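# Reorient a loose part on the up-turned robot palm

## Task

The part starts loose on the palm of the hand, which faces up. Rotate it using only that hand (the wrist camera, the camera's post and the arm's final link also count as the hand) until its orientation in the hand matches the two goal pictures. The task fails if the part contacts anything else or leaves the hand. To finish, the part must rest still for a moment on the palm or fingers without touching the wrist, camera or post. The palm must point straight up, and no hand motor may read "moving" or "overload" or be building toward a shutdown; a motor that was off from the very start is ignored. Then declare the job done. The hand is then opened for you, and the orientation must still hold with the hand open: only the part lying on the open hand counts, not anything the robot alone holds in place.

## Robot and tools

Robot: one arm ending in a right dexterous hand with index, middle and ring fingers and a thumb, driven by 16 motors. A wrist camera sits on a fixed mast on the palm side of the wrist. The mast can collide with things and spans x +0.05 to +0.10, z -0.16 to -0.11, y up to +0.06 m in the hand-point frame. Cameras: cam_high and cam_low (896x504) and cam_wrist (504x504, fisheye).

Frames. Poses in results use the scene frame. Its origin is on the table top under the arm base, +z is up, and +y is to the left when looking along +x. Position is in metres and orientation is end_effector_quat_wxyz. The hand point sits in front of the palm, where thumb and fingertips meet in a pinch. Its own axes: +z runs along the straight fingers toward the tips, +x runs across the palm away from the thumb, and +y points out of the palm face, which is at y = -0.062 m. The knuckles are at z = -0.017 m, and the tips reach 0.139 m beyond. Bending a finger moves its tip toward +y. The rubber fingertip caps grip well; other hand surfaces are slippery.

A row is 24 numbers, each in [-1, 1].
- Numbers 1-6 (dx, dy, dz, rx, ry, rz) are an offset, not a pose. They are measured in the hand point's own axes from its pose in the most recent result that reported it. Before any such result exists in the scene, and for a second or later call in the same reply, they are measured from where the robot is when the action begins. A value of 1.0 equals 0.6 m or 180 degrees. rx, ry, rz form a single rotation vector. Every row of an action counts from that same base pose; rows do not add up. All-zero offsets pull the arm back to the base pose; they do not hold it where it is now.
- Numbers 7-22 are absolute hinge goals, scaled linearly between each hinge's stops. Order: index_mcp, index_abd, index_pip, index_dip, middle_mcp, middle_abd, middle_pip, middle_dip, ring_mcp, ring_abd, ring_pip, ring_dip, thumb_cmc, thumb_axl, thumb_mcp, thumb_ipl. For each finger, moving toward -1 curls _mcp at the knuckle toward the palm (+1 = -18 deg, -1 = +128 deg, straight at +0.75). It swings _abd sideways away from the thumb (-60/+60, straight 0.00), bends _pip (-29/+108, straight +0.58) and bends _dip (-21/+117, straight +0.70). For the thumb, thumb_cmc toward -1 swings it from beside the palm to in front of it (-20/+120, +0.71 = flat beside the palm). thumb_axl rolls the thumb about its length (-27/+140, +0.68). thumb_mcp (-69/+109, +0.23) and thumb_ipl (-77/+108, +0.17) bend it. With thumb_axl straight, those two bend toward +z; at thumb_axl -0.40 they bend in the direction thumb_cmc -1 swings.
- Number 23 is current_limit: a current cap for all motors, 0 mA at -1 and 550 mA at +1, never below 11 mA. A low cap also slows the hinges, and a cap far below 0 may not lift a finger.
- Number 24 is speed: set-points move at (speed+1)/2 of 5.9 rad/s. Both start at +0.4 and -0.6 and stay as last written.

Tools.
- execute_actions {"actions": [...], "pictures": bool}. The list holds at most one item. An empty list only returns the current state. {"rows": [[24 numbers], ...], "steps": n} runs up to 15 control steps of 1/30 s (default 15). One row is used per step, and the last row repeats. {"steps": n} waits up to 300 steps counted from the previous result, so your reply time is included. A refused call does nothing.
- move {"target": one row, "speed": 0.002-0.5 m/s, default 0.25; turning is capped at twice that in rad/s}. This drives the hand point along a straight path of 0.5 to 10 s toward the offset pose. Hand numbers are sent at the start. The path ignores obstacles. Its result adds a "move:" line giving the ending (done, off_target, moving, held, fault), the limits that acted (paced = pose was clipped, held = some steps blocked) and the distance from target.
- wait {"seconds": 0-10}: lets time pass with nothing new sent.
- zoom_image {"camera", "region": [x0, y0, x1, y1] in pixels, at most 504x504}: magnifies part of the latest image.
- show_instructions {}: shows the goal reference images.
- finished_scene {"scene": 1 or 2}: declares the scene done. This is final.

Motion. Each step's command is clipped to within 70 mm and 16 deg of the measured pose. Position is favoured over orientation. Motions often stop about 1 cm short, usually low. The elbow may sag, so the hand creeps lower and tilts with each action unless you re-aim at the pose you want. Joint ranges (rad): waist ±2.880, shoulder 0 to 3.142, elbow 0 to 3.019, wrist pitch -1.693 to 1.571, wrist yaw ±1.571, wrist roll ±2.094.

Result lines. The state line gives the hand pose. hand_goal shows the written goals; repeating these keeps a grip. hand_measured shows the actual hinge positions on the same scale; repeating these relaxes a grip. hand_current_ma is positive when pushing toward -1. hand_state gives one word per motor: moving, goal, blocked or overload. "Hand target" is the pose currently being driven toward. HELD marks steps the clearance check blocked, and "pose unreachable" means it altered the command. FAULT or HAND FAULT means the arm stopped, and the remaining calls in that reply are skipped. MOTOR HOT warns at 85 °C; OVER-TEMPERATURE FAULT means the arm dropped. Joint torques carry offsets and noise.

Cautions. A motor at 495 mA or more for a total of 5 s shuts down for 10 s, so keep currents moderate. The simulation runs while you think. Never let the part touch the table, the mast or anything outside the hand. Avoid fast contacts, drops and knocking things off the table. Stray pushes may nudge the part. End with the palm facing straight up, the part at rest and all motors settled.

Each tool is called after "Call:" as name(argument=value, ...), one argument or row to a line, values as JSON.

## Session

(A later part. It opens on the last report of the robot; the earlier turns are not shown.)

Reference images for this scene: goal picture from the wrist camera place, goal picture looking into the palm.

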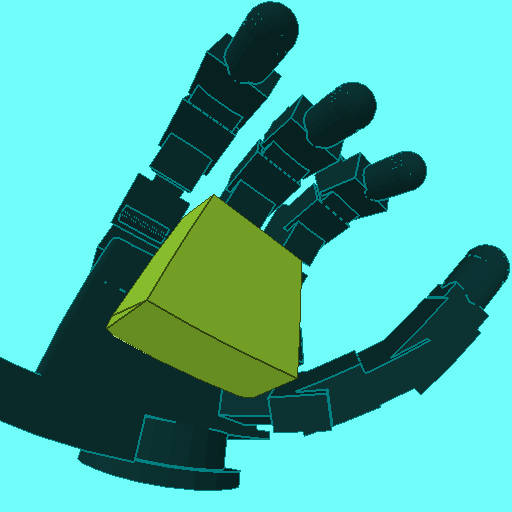

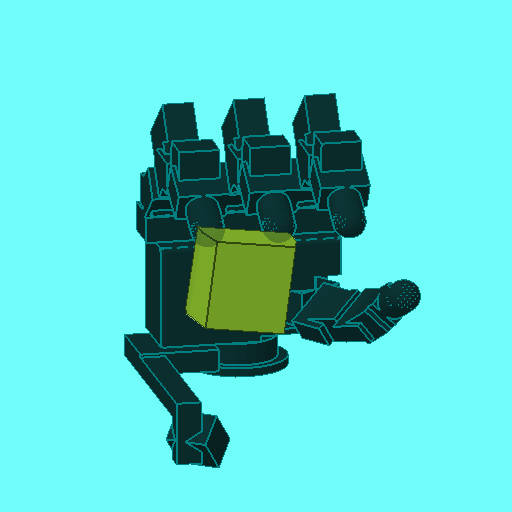

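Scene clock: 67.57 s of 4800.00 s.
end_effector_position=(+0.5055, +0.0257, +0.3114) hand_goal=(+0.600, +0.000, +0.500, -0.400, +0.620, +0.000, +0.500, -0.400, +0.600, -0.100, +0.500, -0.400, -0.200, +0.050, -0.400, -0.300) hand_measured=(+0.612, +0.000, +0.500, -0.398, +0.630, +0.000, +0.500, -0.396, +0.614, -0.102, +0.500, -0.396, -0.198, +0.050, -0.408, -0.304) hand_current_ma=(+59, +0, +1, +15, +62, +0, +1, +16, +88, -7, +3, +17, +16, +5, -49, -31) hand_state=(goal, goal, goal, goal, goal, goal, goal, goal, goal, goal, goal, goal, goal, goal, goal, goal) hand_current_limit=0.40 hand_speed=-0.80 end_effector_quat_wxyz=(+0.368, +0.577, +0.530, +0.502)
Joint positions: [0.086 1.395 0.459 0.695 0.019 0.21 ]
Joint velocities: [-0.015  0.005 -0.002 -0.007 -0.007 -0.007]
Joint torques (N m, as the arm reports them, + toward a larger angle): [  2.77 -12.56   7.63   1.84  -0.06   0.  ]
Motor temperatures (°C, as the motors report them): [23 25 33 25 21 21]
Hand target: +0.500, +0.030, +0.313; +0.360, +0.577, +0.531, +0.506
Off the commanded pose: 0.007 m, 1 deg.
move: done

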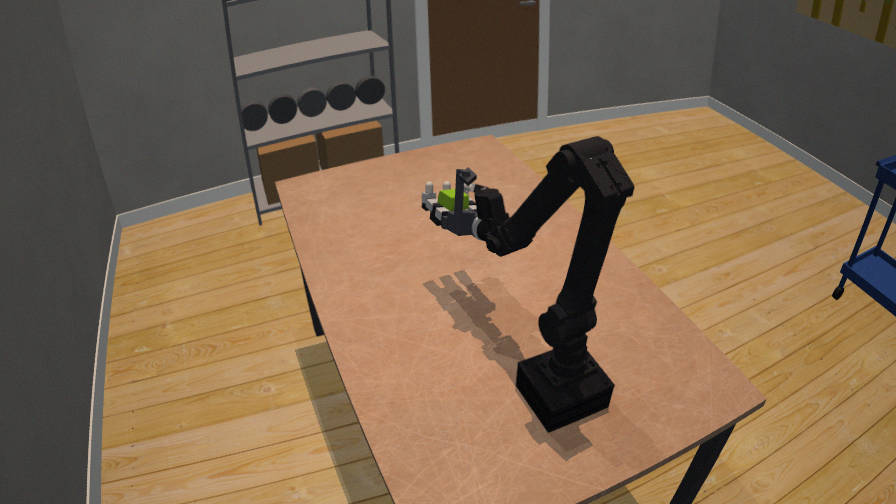

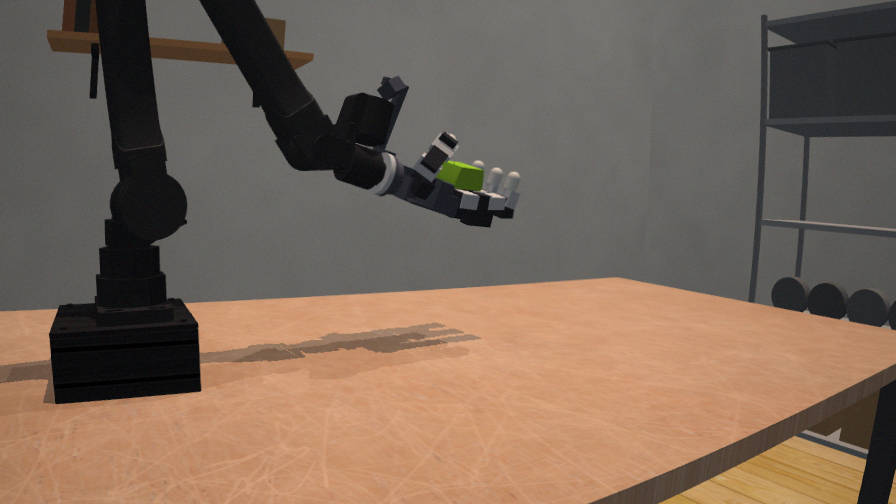

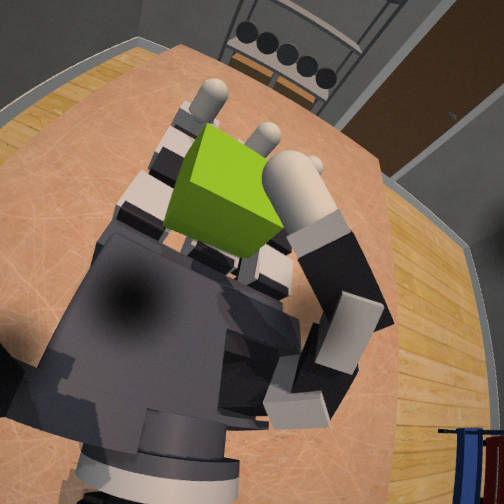

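Call:
move(
  target=[0.025,0.08,0,-0.07,0,-0.06, 0.35,0,1,-0.3, 0.35,0,1,-0.3, 0.35,0,1,-0.3, 0.0,0.266,0.2,0.1, 0.4,-0.8],
  speed=0.08,
)

Call:
zoom_image(
  camera="cam_low",
  region=[370, 60, 550, 220],
)

Scene clock: 84.90 s of 4800.00 s.
end_effector_position=(+0.5037, +0.0345, +0.3392) hand_goal=(+0.350, +0.000, +1.000, -0.300, +0.350, +0.000, +1.000, -0.300, +0.350, +0.000, +1.000, -0.300, +0.000, +0.266, +0.200, +0.100) hand_measured=(+0.378, +0.000, +1.000, -0.302, +0.380, +0.000, +1.000, -0.302, +0.374, -0.002, +1.000, -0.302, +0.006, +0.266, +0.200, +0.098) hand_current_ma=(+153, +0, -1, -12, +175, +0, -1, -12, +151, -9, -1, -13, +32, +5, -5, -12) hand_state=(blocked, goal, goal, goal, blocked, goal, goal, goal, blocked, goal, goal, goal, goal, goal, goal, goal) hand_current_limit=0.40 hand_speed=-0.80 end_effector_quat_wxyz=(+0.455, +0.496, +0.539, +0.506)
Joint positions: [0.076 1.472 0.459 0.927 0.029 0.024]
Joint velocities: [-0.005 -0.005 -0.012  0.012 -0.081 -0.037]
Joint torques (N m, as the arm reports them, + toward a larger angle): [ 1.29 -9.81 11.27  3.71  0.   -0.24]
Motor temperatures (°C, as the motors report them): [23 25 33 25 21 21]
Hand target: +0.515, +0.031, +0.360; +0.476, +0.481, +0.523, +0.518
Off the commanded pose: 0.024 m, 4 deg.
move: off_target

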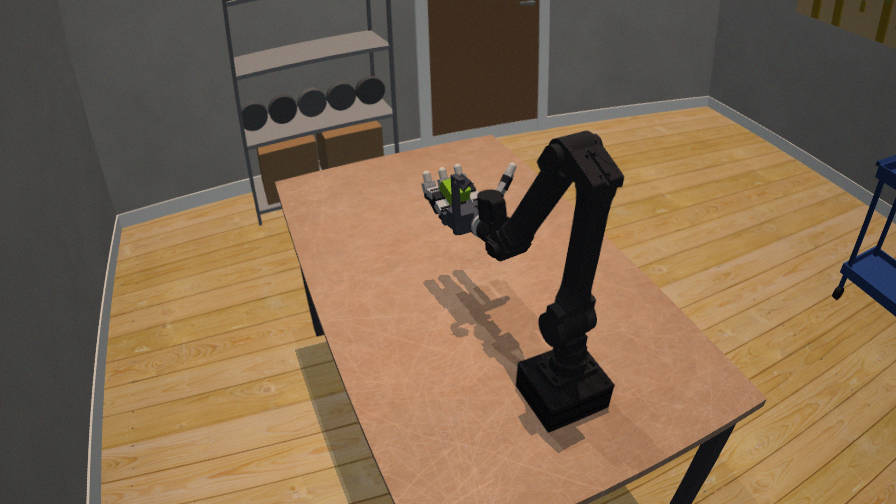

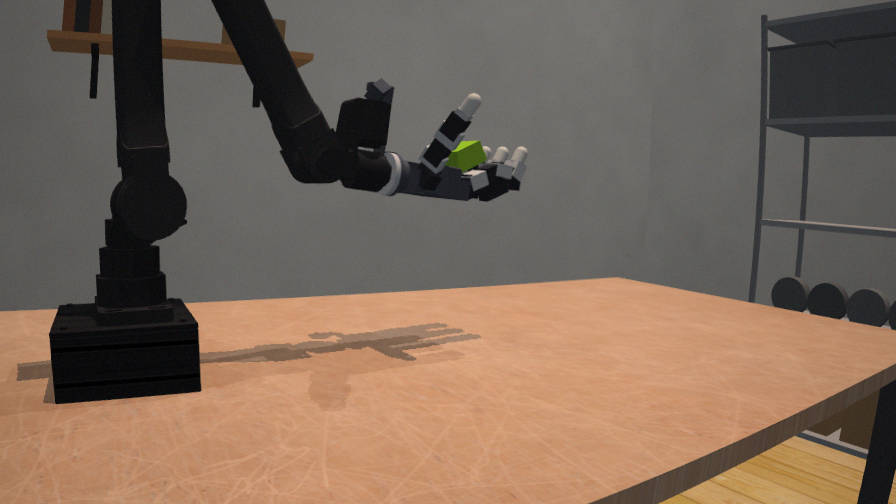

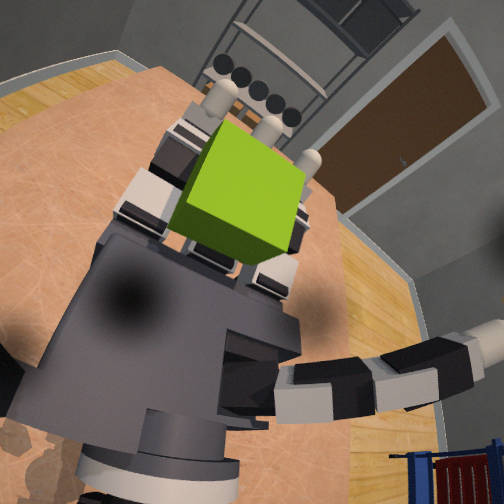

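Region (370, 60, 550, 220) of cam_low's 896x504 image, scaled by 2.800, with more detail than that image has.

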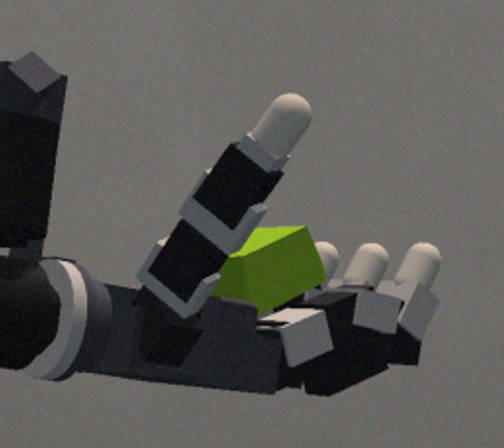

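Call:
move(
  target=[0,0.035,0.015,-0.03,0,0, 0.85,0,0.58,0.0, 0.68,0,0.65,-0.3, 0.85,-0.3,0.58,0.0, 0.0,0.266,0.2,0.1, 0.4,-0.8],
  speed=0.08,
)

Call:
move(
  target=[0,0.035,0.015,-0.02,0,0, 0.85,0,0.58,0.0, 0.68,-0.5,0.65,-0.3, 0.85,-0.6,0.58,0.0, 0.0,0.266,0.2,0.1, 0.4,-0.85],
  speed=0.08,
)

Scene clock: 106.50 s of 4800.00 s.
end_effector_position=(+0.5034, +0.0347, +0.3397) hand_goal=(+0.850, +0.000, +0.580, +0.000, +0.680, +0.000, +0.650, -0.300, +0.850, -0.300, +0.580, +0.000, +0.000, +0.266, +0.200, +0.100) hand_measured=(+0.860, +0.000, +0.588, -0.002, +0.694, +0.000, +0.658, -0.302, +0.858, -0.298, +0.588, -0.002, +0.006, +0.266, +0.200, +0.098) hand_current_ma=(+55, +0, +45, -11, +86, +0, +38, -12, +44, +14, +45, -12, +32, +5, -4, -12) hand_state=(goal, goal, goal, goal, goal, goal, goal, goal, goal, goal, goal, goal, goal, goal, goal, goal) hand_current_limit=0.40 hand_speed=-0.80 end_effector_quat_wxyz=(+0.463, +0.489, +0.531, +0.514)
Joint positions: [0.076 1.504 0.459 0.99  0.029 0.021]
Joint velocities: [-0.015 -0.005 -0.002 -0.007 -0.022  0.007]
Joint torques (N m, as the arm reports them, + toward a larger angle): [  1.71 -10.09  10.75   3.62   0.12  -0.12]
Motor temperatures (°C, as the motors report them): [23 25 36 26 21 21]
Hand target: +0.513, +0.035, +0.359; +0.479, +0.475, +0.514, +0.530
Off the commanded pose: 0.023 m, 4 deg.
move: off_target

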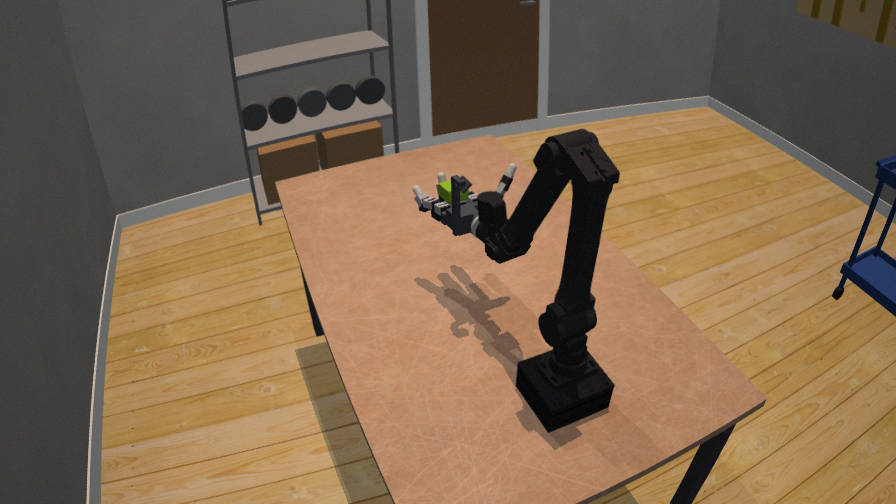

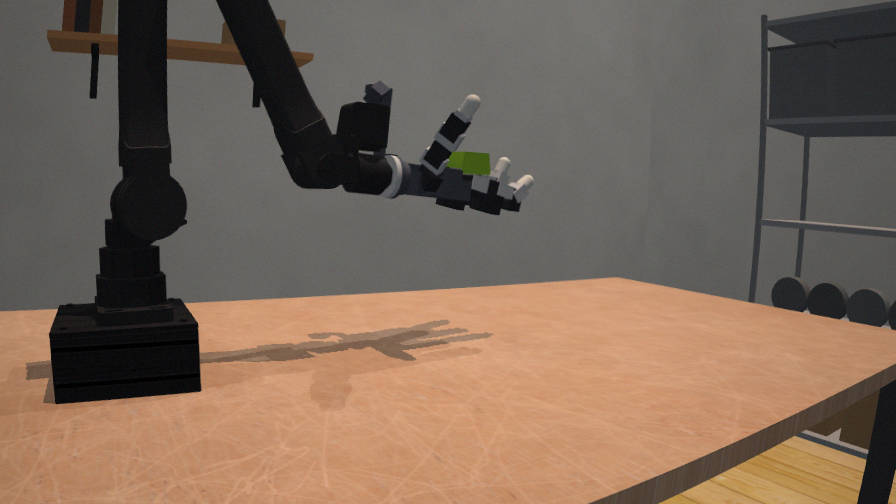

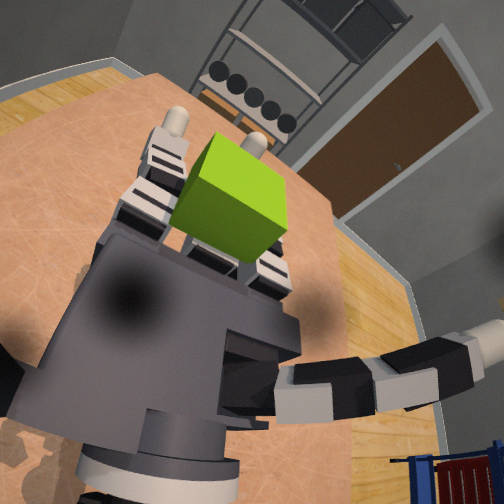

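Scene clock: 107.97 s of 4800.00 s.
end_effector_position=(+0.5034, +0.0347, +0.3397) hand_goal=(+0.850, +0.000, +0.580, +0.000, +0.680, -0.500, +0.650, -0.300, +0.850, -0.600, +0.580, +0.000, +0.000, +0.266, +0.200, +0.100) hand_measured=(+0.860, +0.000, +0.588, -0.002, +0.694, -0.496, +0.656, -0.302, +0.858, -0.596, +0.588, -0.002, +0.006, +0.266, +0.200, +0.098) hand_current_ma=(+55, +0, +45, -11, +86, +18, +35, -12, +45, +21, +45, -12, +32, +5, -4, -12) hand_state=(goal, goal, goal, goal, goal, goal, goal, goal, goal, goal, goal, goal, goal, goal, goal, goal) hand_current_limit=0.40 hand_speed=-0.85 end_effector_quat_wxyz=(+0.463, +0.489, +0.531, +0.514)
Joint positions: [0.076 1.504 0.459 0.99  0.029 0.021]
Joint velocities: [-0.005  0.005 -0.002 -0.002 -0.066 -0.095]
Joint torques (N m, as the arm reports them, + toward a larger angle): [  2.02 -10.45  10.66   3.53   0.06  -0.13]
Motor temperatures (°C, as the motors report them): [23 25 36 26 21 21]
Hand target: +0.512, +0.035, +0.360; +0.479, +0.474, +0.515, +0.530
Off the commanded pose: 0.023 m, 4 deg.
move: off_target

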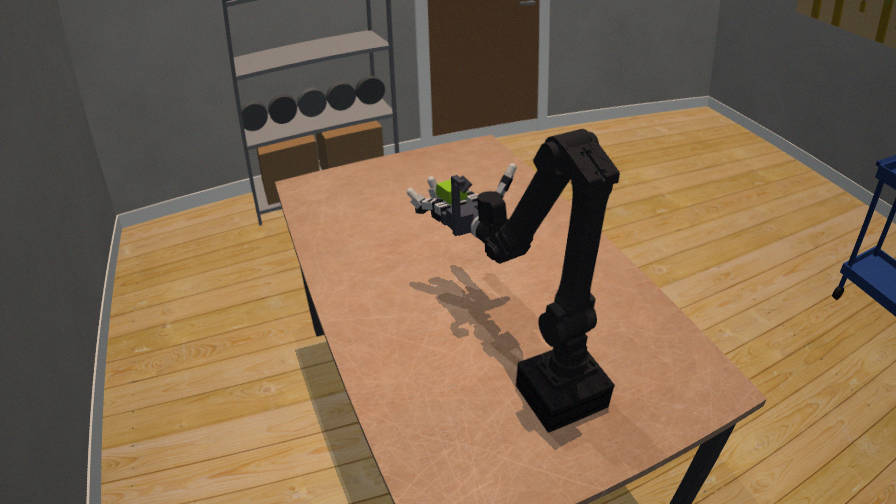

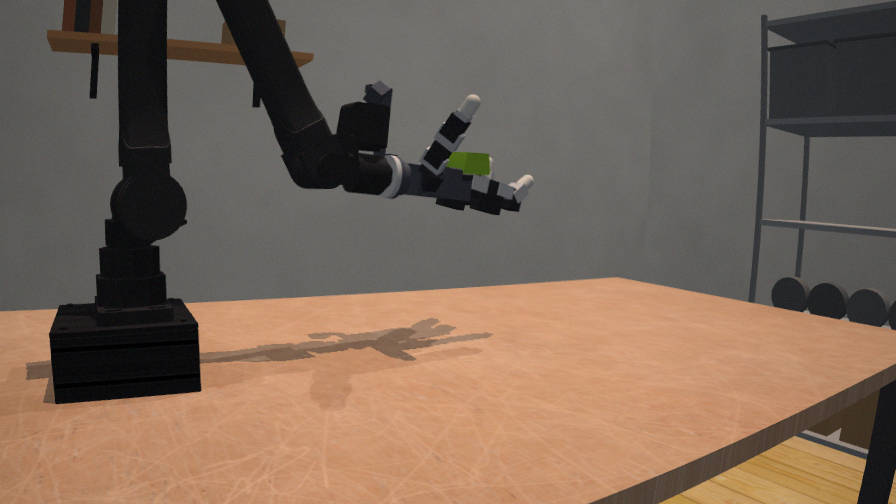

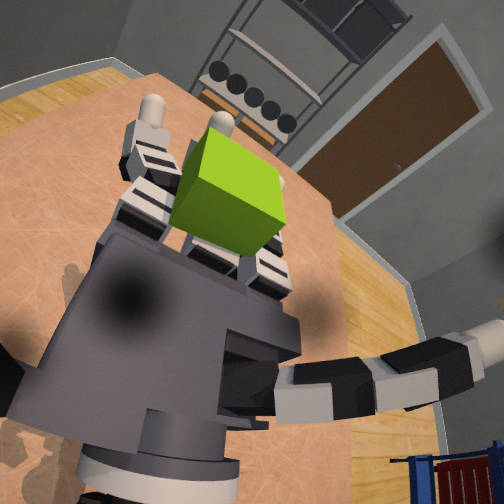

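Call:
move(
  target=[0,0.035,0.015,-0.02,0,0, 0.9,0,0.58,0.0, 0.85,-0.7,0.5,-0.9, 0.9,-0.9,0.58,0.0, 0.0,0.266,0.2,0.1, 0.4,-0.85],
  speed=0.08,
)

Scene clock: 117.10 s of 4800.00 s.
end_effector_position=(+0.5034, +0.0347, +0.3397) hand_goal=(+0.900, +0.000, +0.580, +0.000, +0.850, -0.700, +0.500, -0.900, +0.900, -0.900, +0.580, +0.000, +0.000, +0.266, +0.200, +0.100) hand_measured=(+0.910, +0.000, +0.588, -0.002, +0.852, -0.666, +0.508, -0.896, +0.916, -0.894, +0.588, -0.002, +0.006, +0.266, +0.200, +0.098) hand_current_ma=(+53, +0, +44, -11, +15, +151, +36, +24, +101, +26, +44, -12, +32, +5, -4, -12) hand_state=(goal, goal, goal, goal, goal, blocked, goal, goal, goal, goal, goal, goal, goal, goal, goal, goal) hand_current_limit=0.40 hand_speed=-0.85 end_effector_quat_wxyz=(+0.463, +0.489, +0.531, +0.514)
Joint positions: [0.076 1.504 0.459 0.99  0.029 0.021]
Joint velocities: [-0.015 -0.005 -0.012  0.002 -0.007  0.007]
Joint torques (N m, as the arm reports them, + toward a larger angle): [  1.87 -10.58  10.59   3.47   0.06  -0.1 ]
Motor temperatures (°C, as the motors report them): [23 25 36 26 21 21]
Hand target: +0.512, +0.035, +0.360; +0.479, +0.474, +0.515, +0.530
Off the commanded pose: 0.023 m, 4 deg.
move: off_target

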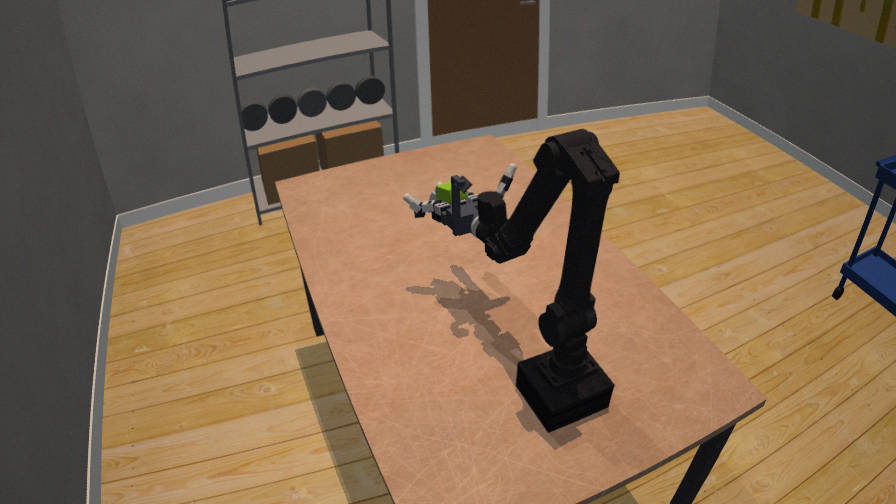

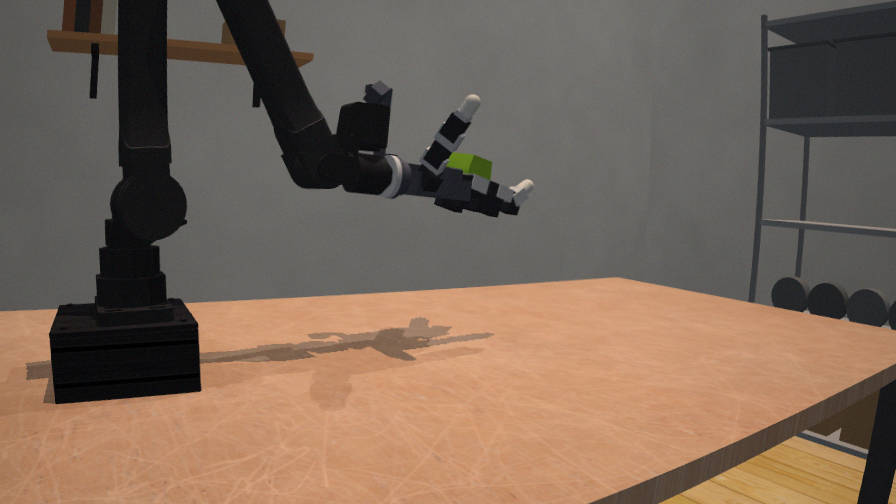

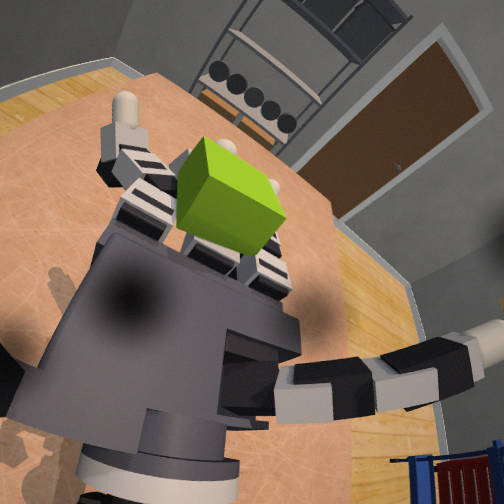

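Call:
move(
  target=[0,0.1,0.0,-0.08,0,0, 0.9,-0.5,0.58,-0.2, 0.85,-0.65,0.2,-0.9, 0.9,-0.9,0.58,0.0, 0.0,0.266,0.2,0.1, 0.4,-0.85],
  speed=0.08,
)

Scene clock: 126.87 s of 4800.00 s.
end_effector_position=(+0.4942, +0.0338, +0.3779) hand_goal=(+0.900, -0.500, +0.580, -0.200, +0.850, -0.650, +0.200, -0.900, +0.900, -0.900, +0.580, +0.000, +0.000, +0.266, +0.200, +0.100) hand_measured=(+0.910, -0.496, +0.588, -0.196, +0.864, -0.650, +0.210, -0.898, +0.916, -0.896, +0.588, -0.002, +0.006, +0.266, +0.200, +0.098) hand_current_ma=(+56, +19, +44, +17, +76, +3, +49, +14, +101, +19, +44, -12, +32, +5, +2, -10) hand_state=(goal, goal, goal, goal, goal, goal, goal, goal, goal, goal, goal, goal, goal, goal, goal, goal) hand_current_limit=0.40 hand_speed=-0.85 end_effector_quat_wxyz=(+0.504, +0.445, +0.482, +0.562)
Joint positions: [0.076 1.543 0.477 1.192 0.03  0.021]
Joint velocities: [-0.024 -0.005  0.002  0.002 -0.007 -0.022]
Joint torques (N m, as the arm reports them, + toward a larger angle): [  1.57 -10.49  11.31   3.41   0.2   -0.13]
Motor temperatures (°C, as the motors report them): [23 25 36 26 21 21]
Hand target: +0.504, +0.033, +0.399; +0.522, +0.428, +0.462, +0.575
Off the commanded pose: 0.025 m, 4 deg.
move: off_target

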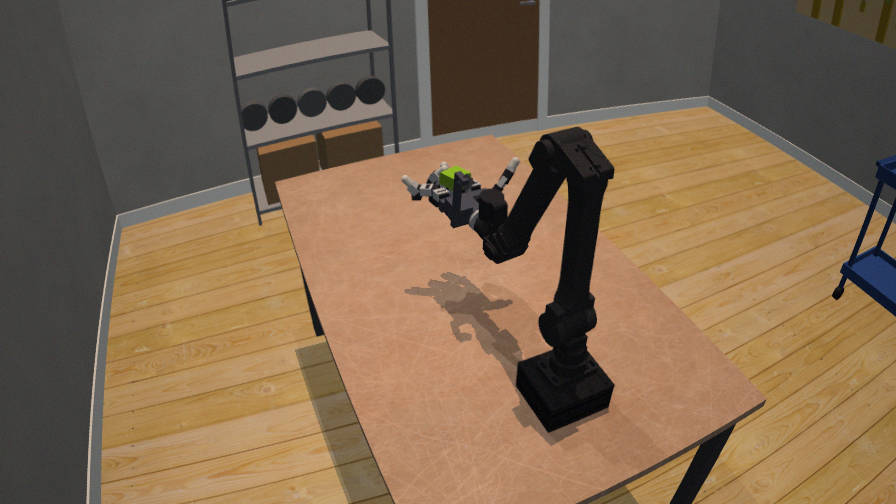

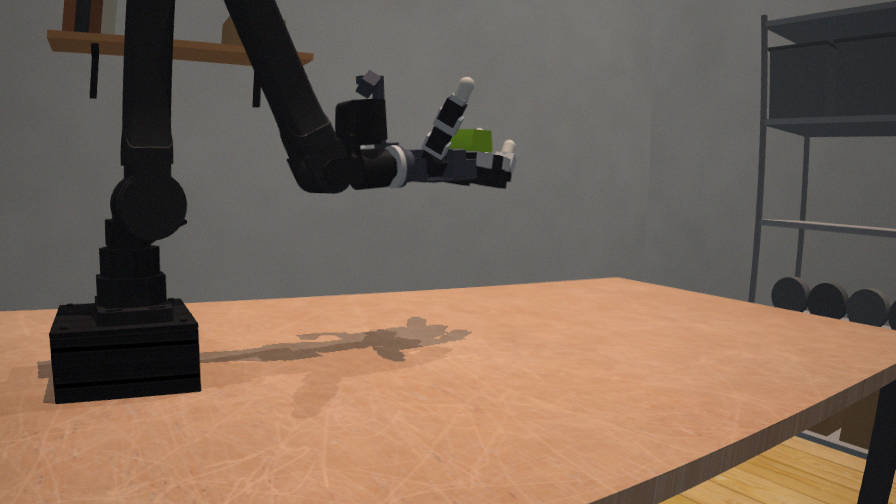

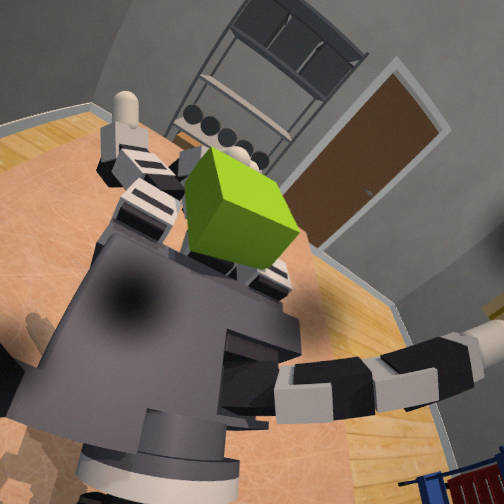

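Call:
move(
  target=[0,0.035,0.015,-0.02,0,0, 0.9,-0.5,0.58,-0.2, 0.85,-0.65,0.2,-0.9, 0.9,-0.9,0.58,0.0, 0.3,0.6,-0.5,-0.2, 0.4,-0.6],
  speed=0.08,
)

Scene clock: 137.27 s of 4800.00 s.
end_effector_position=(+0.4943, +0.0338, +0.3778) hand_goal=(+0.900, -0.500, +0.580, -0.200, +0.850, -0.650, +0.200, -0.900, +0.900, -0.900, +0.580, +0.000, +0.300, +0.600, -0.500, -0.200) hand_measured=(+0.910, -0.496, +0.588, -0.196, +0.864, -0.650, +0.210, -0.898, +0.916, -0.896, +0.588, -0.002, +0.306, +0.602, -0.500, -0.198) hand_current_ma=(+56, +19, +44, +17, +76, +3, +49, +14, +101, +19, +44, -12, +37, +18, +0, +8) hand_state=(goal, goal, goal, goal, goal, goal, goal, goal, goal, goal, goal, goal, goal, goal, goal, goal) hand_current_limit=0.40 hand_speed=-0.60 end_effector_quat_wxyz=(+0.504, +0.445, +0.482, +0.562)
Joint positions: [0.076 1.543 0.477 1.192 0.03  0.021]
Joint velocities: [-0.015 -0.005 -0.022  0.007  0.037 -0.037]
Joint torques (N m, as the arm reports them, + toward a larger angle): [  1.82 -12.02  10.3    3.06   0.05  -0.07]
Motor temperatures (°C, as the motors report them): [23 25 37 26 21 21]
Hand target: +0.499, +0.034, +0.400; +0.518, +0.429, +0.464, +0.576
Off the commanded pose: 0.023 m, 4 deg.
move: off_target

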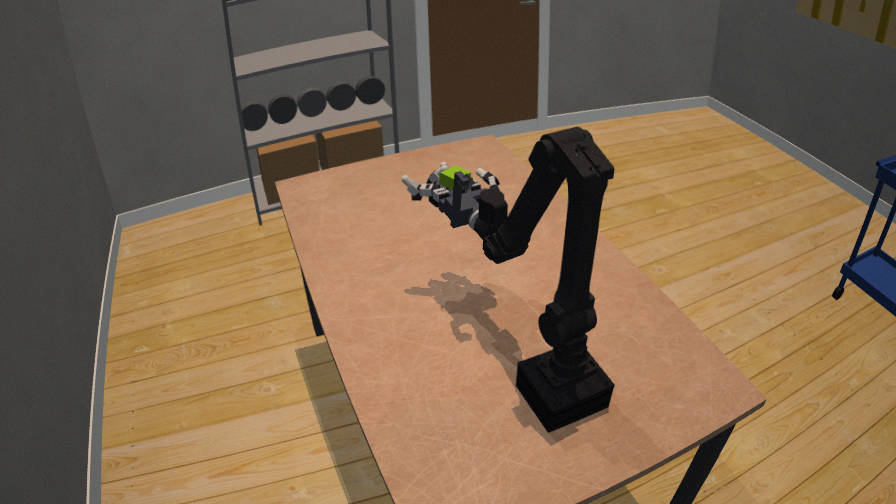

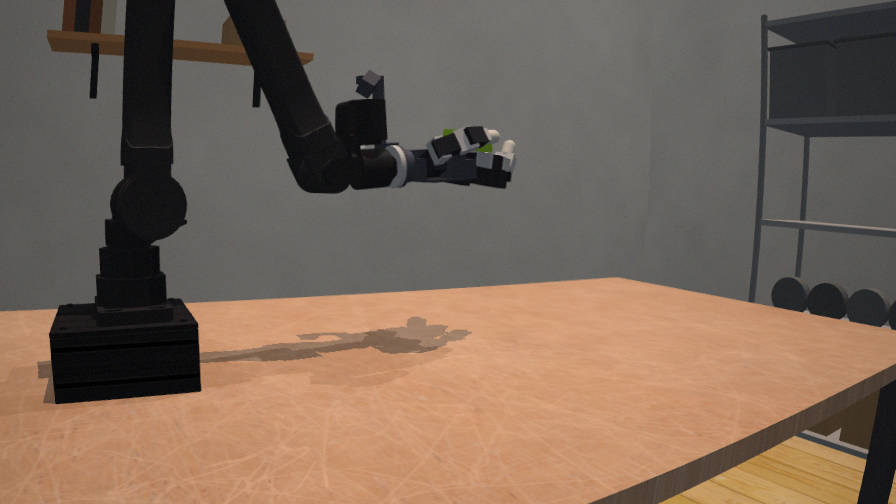

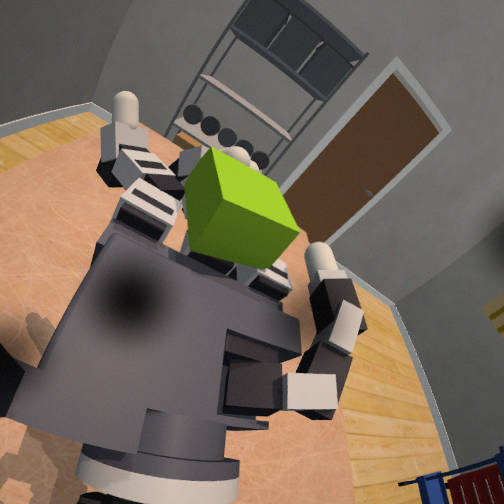

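Good fence. Bring it a bit closer and keep pushing with the middle finger.

Call:
move(
  target=[0,0.035,0.015,-0.02,0,0, 0.9,-0.5,0.58,-0.2, 0.85,-0.65,-0.25,-0.7, 0.9,-0.9,0.58,0.0, 0.3,0.6,-0.62,-0.25, 0.4,-0.85],
  speed=0.08,
)

Scene clock: 142.00 s of 4800.00 s.
end_effector_position=(+0.4943, +0.0338, +0.3778) hand_goal=(+0.900, -0.500, +0.580, -0.200, +0.850, -0.650, -0.250, -0.700, +0.900, -0.900, +0.580, +0.000, +0.300, +0.600, -0.620, -0.250) hand_measured=(+0.910, -0.496, +0.588, -0.196, +0.864, -0.650, -0.216, -0.688, +0.916, -0.896, +0.588, -0.002, +0.306, +0.602, -0.610, -0.248) hand_current_ma=(+56, +18, +44, +17, +77, +3, +169, +56, +101, +19, +44, -12, +37, +18, +68, +8) hand_state=(goal, goal, goal, goal, goal, goal, blocked, goal, goal, goal, goal, goal, goal, goal, goal, goal) hand_current_limit=0.40 hand_speed=-0.85 end_effector_quat_wxyz=(+0.504, +0.445, +0.482, +0.562)
Joint positions: [0.076 1.543 0.477 1.192 0.03  0.021]
Joint velocities: [-0.015 -0.015  0.012  0.007  0.037 -0.007]
Joint torques (N m, as the arm reports them, + toward a larger angle): [  2.11 -12.14  10.32   3.09   0.08  -0.06]
Motor temperatures (°C, as the motors report them): [23 25 37 26 21 21]
Hand target: +0.499, +0.034, +0.399; +0.518, +0.429, +0.464, +0.576
Off the commanded pose: 0.023 m, 4 deg.
move: off_target

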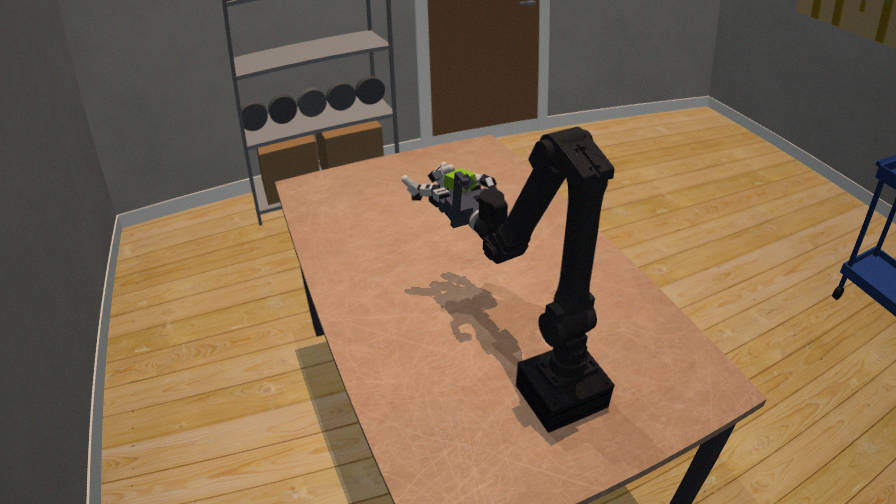

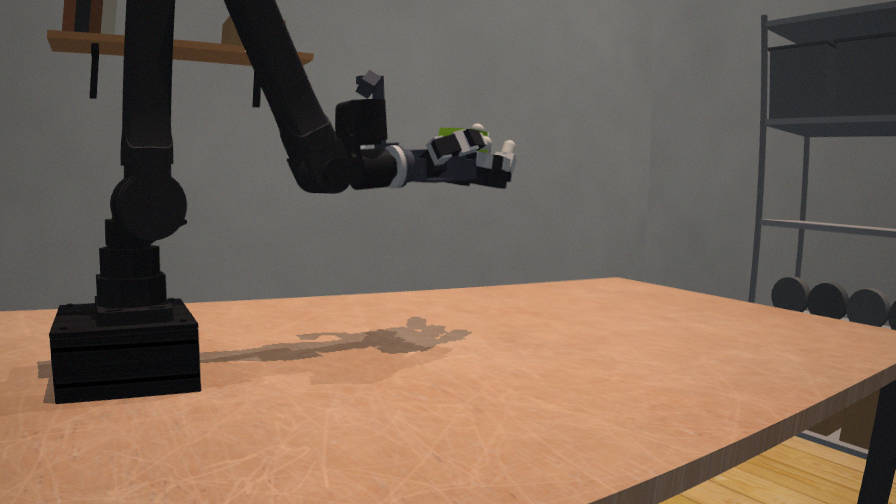

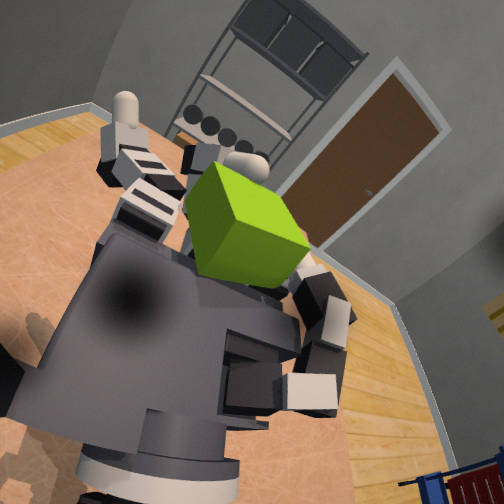

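Call:
move(
  target=[0,0.035,0.015,-0.02,0,0, 0.9,-0.5,0.58,-0.2, 0.45,-0.65,-0.3,-0.5, 0.9,-0.9,0.58,0.0, 0.3,0.6,-0.62,-0.25, 0.4,-0.85],
  speed=0.08,
)

Scene clock: 149.93 s of 4800.00 s.
end_effector_position=(+0.4943, +0.0338, +0.3778) hand_goal=(+0.900, -0.500, +0.580, -0.200, +0.450, -0.650, -0.300, -0.500, +0.900, -0.900, +0.580, +0.000, +0.300, +0.600, -0.620, -0.250) hand_measured=(+0.892, -0.480, +0.576, -0.196, +0.536, -0.650, -0.292, -0.496, +0.916, -0.896, +0.588, -0.002, +0.306, +0.602, -0.610, -0.248) hand_current_ma=(-40, +87, -19, +17, +379, +3, +39, +16, +101, +19, +44, -12, +37, +18, +68, +8) hand_state=(goal, goal, goal, goal, blocked, goal, goal, goal, goal, goal, goal, goal, goal, goal, goal, goal) hand_current_limit=0.40 hand_speed=-0.85 end_effector_quat_wxyz=(+0.504, +0.445, +0.482, +0.562)
Joint positions: [0.076 1.543 0.477 1.192 0.03  0.021]
Joint velocities: [-0.005 -0.015  0.007 -0.012 -0.022 -0.037]
Joint torques (N m, as the arm reports them, + toward a larger angle): [  1.82 -12.09  10.35   3.05   0.07  -0.06]
Motor temperatures (°C, as the motors report them): [23 26 36 26 21 21]
Hand target: +0.499, +0.034, +0.399; +0.518, +0.429, +0.464, +0.576
Off the commanded pose: 0.023 m, 4 deg.
move: off_target

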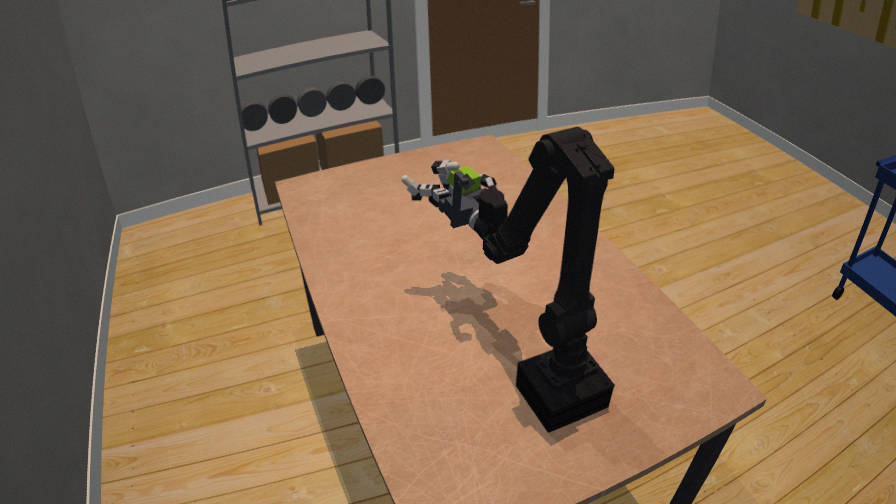

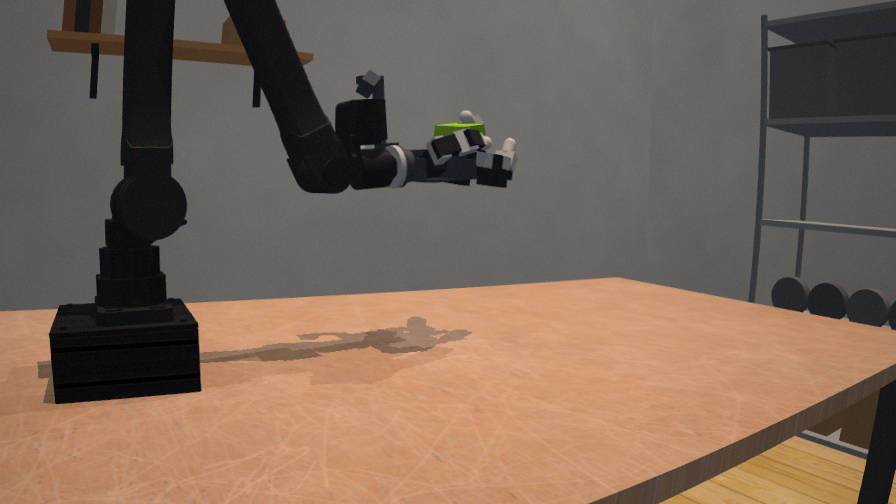

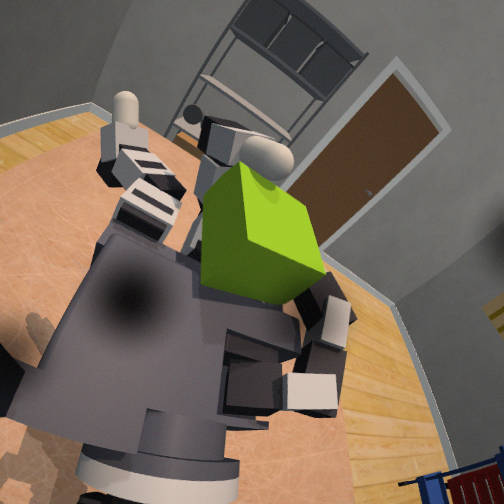

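Call:
move(
  target=[0,0.035,0.015,-0.02,0,0, 0.4,-0.1,0.1,0.2, 0.4,-0.4,-0.3,0.0, 0.6,-0.5,0.3,0.2, 0.3,0.6,-0.62,-0.25, 0.4,-0.85],
  speed=0.08,
)

Scene clock: 156.03 s of 4800.00 s.
end_effector_position=(+0.4943, +0.0338, +0.3778) hand_goal=(+0.400, -0.100, +0.100, +0.200, +0.400, -0.400, -0.300, +0.000, +0.600, -0.500, +0.300, +0.200, +0.300, +0.600, -0.620, -0.250) hand_measured=(+0.468, -0.104, +0.106, +0.198, +0.418, -0.404, -0.298, -0.004, +0.622, -0.504, +0.308, +0.198, +0.302, +0.574, -0.602, -0.248) hand_current_ma=(+366, -15, +30, -14, +100, -22, +13, -19, +131, -20, +40, -14, +12, -164, +122, +10) hand_state=(blocked, goal, goal, goal, goal, goal, goal, goal, blocked, goal, goal, goal, goal, blocked, goal, goal) hand_current_limit=0.40 hand_speed=-0.85 end_effector_quat_wxyz=(+0.504, +0.445, +0.482, +0.562)
Joint positions: [0.076 1.543 0.477 1.192 0.03  0.021]
Joint velocities: [ 0.005 -0.015  0.007 -0.002 -0.007  0.007]
Joint torques (N m, as the arm reports them, + toward a larger angle): [  1.78 -12.11  10.32   3.1    0.06  -0.08]
Motor temperatures (°C, as the motors report them): [23 26 36 26 21 21]
Hand target: +0.499, +0.034, +0.399; +0.518, +0.429, +0.464, +0.576
Off the commanded pose: 0.023 m, 4 deg.
move: off_target

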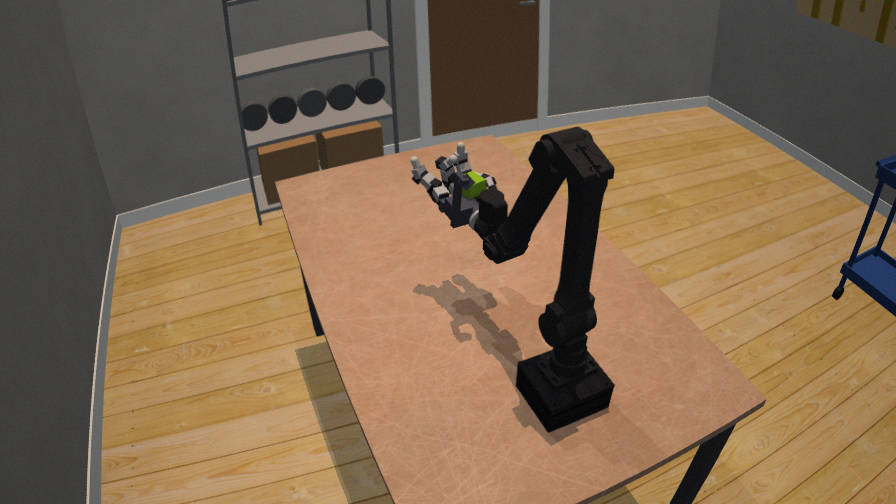

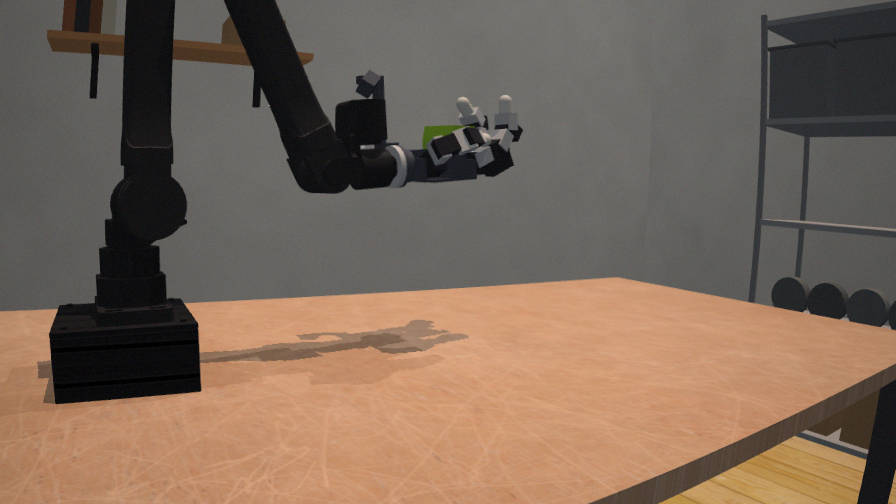

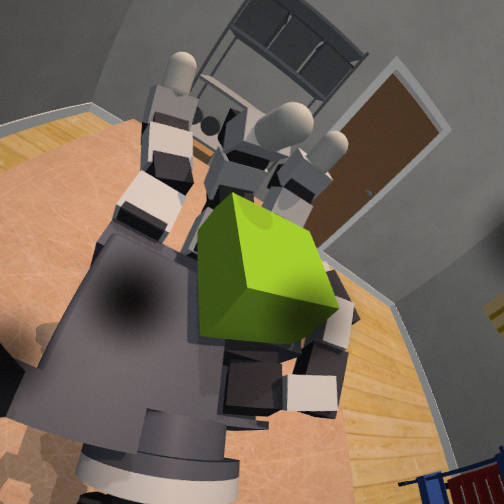

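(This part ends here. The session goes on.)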